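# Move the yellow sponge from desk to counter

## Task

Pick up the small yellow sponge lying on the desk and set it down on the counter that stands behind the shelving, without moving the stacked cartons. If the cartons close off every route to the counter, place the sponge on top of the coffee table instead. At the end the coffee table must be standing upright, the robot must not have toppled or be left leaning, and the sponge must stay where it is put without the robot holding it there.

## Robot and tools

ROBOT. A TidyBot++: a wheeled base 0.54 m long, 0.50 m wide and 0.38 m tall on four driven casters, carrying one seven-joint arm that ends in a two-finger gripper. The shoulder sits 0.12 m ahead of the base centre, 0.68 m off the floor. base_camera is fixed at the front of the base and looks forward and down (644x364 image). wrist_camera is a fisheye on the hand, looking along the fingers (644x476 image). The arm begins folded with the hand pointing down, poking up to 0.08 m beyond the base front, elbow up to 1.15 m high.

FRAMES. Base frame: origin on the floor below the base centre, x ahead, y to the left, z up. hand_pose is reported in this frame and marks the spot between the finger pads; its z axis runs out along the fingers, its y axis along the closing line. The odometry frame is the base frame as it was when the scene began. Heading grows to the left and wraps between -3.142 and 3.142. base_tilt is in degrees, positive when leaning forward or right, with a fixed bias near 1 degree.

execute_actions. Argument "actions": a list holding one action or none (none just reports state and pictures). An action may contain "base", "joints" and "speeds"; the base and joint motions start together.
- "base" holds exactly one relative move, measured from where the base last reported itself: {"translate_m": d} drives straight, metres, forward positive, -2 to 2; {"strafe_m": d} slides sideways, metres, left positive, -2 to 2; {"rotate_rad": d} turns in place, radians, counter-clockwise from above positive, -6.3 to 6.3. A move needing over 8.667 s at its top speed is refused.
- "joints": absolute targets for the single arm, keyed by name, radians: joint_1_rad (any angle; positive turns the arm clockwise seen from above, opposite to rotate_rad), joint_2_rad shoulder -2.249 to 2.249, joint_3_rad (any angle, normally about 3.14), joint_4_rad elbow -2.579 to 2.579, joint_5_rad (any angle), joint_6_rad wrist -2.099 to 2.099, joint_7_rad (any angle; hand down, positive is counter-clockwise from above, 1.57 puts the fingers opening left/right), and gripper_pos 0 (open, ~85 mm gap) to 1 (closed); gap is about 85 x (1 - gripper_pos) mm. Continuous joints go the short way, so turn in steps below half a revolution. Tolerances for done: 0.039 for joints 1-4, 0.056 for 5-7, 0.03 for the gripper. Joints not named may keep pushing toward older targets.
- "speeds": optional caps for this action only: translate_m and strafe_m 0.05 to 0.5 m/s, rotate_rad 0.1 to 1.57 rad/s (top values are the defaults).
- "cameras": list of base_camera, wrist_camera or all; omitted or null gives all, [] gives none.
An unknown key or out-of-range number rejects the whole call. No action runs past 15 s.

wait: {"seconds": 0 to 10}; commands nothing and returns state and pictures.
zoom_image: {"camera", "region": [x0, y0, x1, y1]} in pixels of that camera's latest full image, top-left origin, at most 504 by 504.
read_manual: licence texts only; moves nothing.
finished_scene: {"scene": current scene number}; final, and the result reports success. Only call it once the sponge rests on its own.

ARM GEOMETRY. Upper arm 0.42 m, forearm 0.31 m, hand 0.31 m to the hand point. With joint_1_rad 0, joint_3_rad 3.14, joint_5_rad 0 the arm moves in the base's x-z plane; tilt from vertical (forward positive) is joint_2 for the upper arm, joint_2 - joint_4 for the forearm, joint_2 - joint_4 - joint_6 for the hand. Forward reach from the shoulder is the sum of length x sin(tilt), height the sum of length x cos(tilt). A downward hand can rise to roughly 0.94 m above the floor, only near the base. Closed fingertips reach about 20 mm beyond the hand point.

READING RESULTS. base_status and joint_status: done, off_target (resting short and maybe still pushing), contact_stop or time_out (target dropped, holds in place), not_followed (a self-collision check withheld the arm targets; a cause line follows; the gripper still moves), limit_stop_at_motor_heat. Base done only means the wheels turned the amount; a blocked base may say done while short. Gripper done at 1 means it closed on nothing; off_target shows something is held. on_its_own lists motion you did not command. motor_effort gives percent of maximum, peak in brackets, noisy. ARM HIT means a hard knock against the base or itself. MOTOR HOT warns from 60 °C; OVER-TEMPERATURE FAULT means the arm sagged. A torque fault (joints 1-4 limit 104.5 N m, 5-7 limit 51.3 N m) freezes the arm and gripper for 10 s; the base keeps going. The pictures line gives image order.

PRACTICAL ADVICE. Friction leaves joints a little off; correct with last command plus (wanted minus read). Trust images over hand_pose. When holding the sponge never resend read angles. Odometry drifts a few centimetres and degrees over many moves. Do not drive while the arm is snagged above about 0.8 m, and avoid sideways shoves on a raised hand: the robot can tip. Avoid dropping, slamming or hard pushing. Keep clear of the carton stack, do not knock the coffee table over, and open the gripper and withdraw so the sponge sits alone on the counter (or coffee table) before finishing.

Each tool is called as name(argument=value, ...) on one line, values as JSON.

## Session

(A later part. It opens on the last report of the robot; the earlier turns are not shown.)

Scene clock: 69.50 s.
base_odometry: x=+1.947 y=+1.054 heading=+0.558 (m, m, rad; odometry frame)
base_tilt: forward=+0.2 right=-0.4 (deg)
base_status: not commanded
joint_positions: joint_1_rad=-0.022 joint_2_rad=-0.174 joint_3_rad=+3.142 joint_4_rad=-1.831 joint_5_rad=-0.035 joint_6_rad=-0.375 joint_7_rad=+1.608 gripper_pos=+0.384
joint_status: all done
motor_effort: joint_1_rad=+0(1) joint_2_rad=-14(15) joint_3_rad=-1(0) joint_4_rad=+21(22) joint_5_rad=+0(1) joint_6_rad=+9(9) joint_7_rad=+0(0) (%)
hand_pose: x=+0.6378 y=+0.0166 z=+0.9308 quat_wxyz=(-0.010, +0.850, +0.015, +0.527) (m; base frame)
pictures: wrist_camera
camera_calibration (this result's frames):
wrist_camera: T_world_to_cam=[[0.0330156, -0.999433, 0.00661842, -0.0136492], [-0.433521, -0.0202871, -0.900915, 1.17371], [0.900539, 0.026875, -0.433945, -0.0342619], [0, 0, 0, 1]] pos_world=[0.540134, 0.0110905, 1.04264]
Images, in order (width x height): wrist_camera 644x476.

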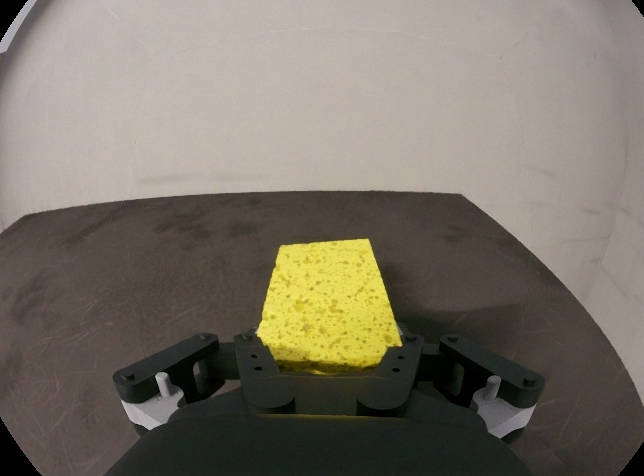

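execute_actions(actions=[{"joints": {"joint_4_rad": -1.86}}], cameras=["wrist_camera"])

Scene clock: 70.37 s.
base_odometry: x=+1.947 y=+1.054 heading=+0.558 (m, m, rad; odometry frame)
base_tilt: forward=+0.2 right=-0.4 (deg)
base_status: not commanded
joint_positions: joint_1_rad=-0.022 joint_2_rad=-0.176 joint_3_rad=+3.142 joint_4_rad=-1.841 joint_5_rad=-0.035 joint_6_rad=-0.368 joint_7_rad=+1.608 gripper_pos=+0.384
joint_status: all done
motor_effort: joint_1_rad=+0(0) joint_2_rad=-13(14) joint_3_rad=+0(1) joint_4_rad=+19(21) joint_5_rad=+0(1) joint_6_rad=+8(8) joint_7_rad=+0(0) (%)
hand_pose: x=+0.6366 y=+0.0165 z=+0.9279 quat_wxyz=(-0.010, +0.850, +0.014, +0.527) (m; base frame)
pictures: wrist_camera
camera_calibration (this result's frames):
wrist_camera: T_world_to_cam=[[0.0327064, -0.999444, 0.00647985, -0.0133606], [-0.434332, -0.0200519, -0.90053, 1.17075], [0.900159, 0.0266386, -0.434746, -0.0333849], [0, 0, 0, 1]] pos_world=[0.538982, 0.0110119, 1.03987]
Images, in order (width x height): wrist_camera 644x476.

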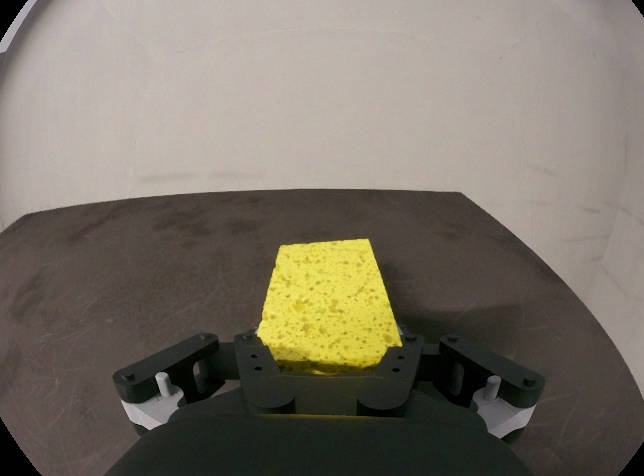

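Efforts dropped slightly and joint 6 shifted, which indicates the sponge is touching the counter. Releasing.

execute_actions(actions=[{"joints": {"gripper_pos": 0.0}}], cameras=["wrist_camera"])

execute_actions(actions=[{"joints": {"joint_4_rad": -1.65}}], cameras=[])

execute_actions(actions=[{"base": {"translate_m": -0.3}}])

Scene clock: 71.67 s.
base_odometry: x=+1.947 y=+1.054 heading=+0.558 (m, m, rad; odometry frame)
base_tilt: forward=+0.2 right=-0.4 (deg)
base_status: not commanded
joint_positions: joint_1_rad=-0.022 joint_2_rad=-0.176 joint_3_rad=+3.142 joint_4_rad=-1.849 joint_5_rad=-0.035 joint_6_rad=-0.368 joint_7_rad=+1.608 gripper_pos=+0.000
joint_status: all done
motor_effort: joint_1_rad=+0(0) joint_2_rad=-14(14) joint_3_rad=-1(1) joint_4_rad=+20(21) joint_5_rad=+0(1) joint_6_rad=+9(9) joint_7_rad=+0(0) (%)
hand_pose: x=+0.6353 y=+0.0164 z=+0.9236 quat_wxyz=(-0.010, +0.852, +0.015, +0.523) (m; base frame)
pictures: wrist_camera
camera_calibration (this result's frames):
wrist_camera: T_world_to_cam=[[0.0327538, -0.999443, 0.00639868, -0.0132738], [-0.440939, -0.0201953, -0.89731, 1.16752], [0.896939, 0.0265689, -0.441355, -0.0259961], [0, 0, 0, 1]] pos_world=[0.538556, 0.0110027, 1.03624]
Images, in order (width x height): wrist_camera 644x476.

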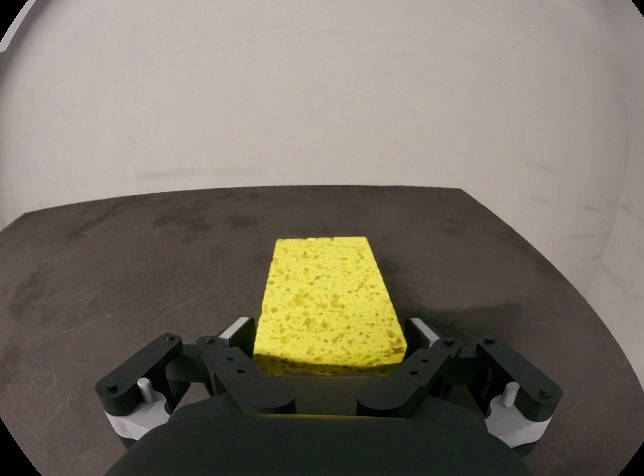

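Scene clock: 72.87 s.
base_odometry: x=+1.947 y=+1.054 heading=+0.558 (m, m, rad; odometry frame)
base_tilt: forward=+0.2 right=-0.4 (deg)
base_status: not commanded
joint_positions: joint_1_rad=-0.022 joint_2_rad=-0.178 joint_3_rad=+3.142 joint_4_rad=-1.654 joint_5_rad=-0.035 joint_6_rad=-0.368 joint_7_rad=+1.608 gripper_pos=+0.000
joint_status: all done
motor_effort: joint_1_rad=+0(1) joint_2_rad=-15(15) joint_3_rad=+0(0) joint_4_rad=+21(23) joint_5_rad=+0(0) joint_6_rad=+9(10) joint_7_rad=+0(0) (%)
hand_pose: x=+0.6571 y=+0.0169 z=+1.0415 quat_wxyz=(-0.010, +0.797, +0.014, +0.604) (m; base frame)
pictures: none
No camera images: the call's "cameras" was empty. Leave "cameras" out to get every camera's image.

Scene clock: 74.90 s.
base_odometry: x=+1.693 y=+0.895 heading=+0.558 (m, m, rad; odometry frame)
base_tilt: forward=+0.2 right=-0.4 (deg)
base_status: done
joint_positions: joint_1_rad=-0.017 joint_2_rad=-0.183 joint_3_rad=+3.142 joint_4_rad=-1.654 joint_5_rad=-0.034 joint_6_rad=-0.368 joint_7_rad=+1.608 gripper_pos=+0.000
joint_status: not commanded
motor_effort: joint_1_rad=+0(5) joint_2_rad=-14(18) joint_3_rad=+0(6) joint_4_rad=+21(22) joint_5_rad=+0(1) joint_6_rad=+10(10) joint_7_rad=+0(0) (%)
hand_pose: x=+0.6553 y=+0.0144 z=+1.0445 quat_wxyz=(-0.009, +0.795, +0.013, +0.606) (m; base frame)
pictures: base_camera, wrist_camera
camera_calibration (this result's frames):
wrist_camera: T_world_to_cam=[[0.026774, -0.999602, 0.00893035, -0.0154379], [-0.252857, -0.0154152, -0.967381, 1.23469], [0.967133, 0.0236425, -0.253169, -0.232968], [0, 0, 0, 1]] pos_world=[0.537924, 0.00910914, 1.13557]
Images, in order (width x height): base_camera 644x364, wrist_camera 644x476.

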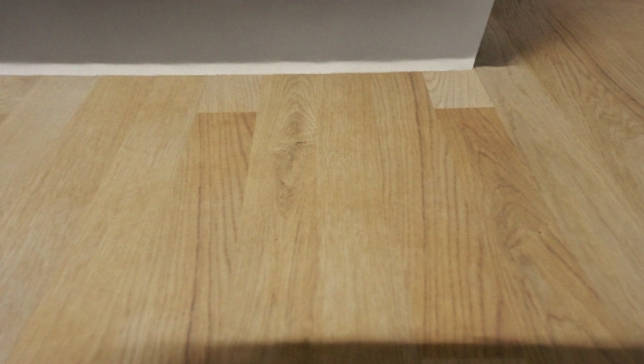

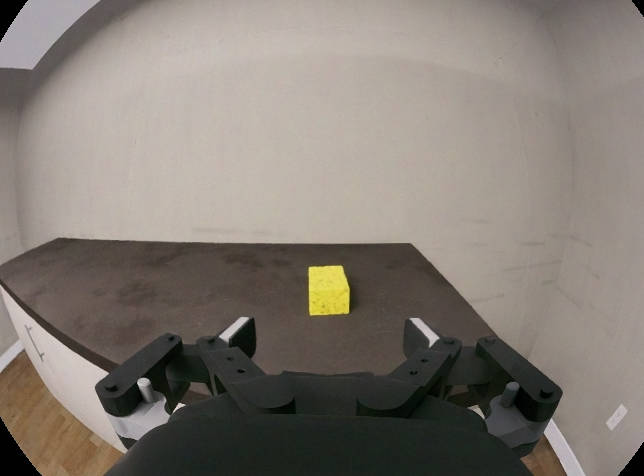

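The sponge is resting on the counter, clear of the robot.

finished_scene(scene=1)

The scene is finished: the task was done.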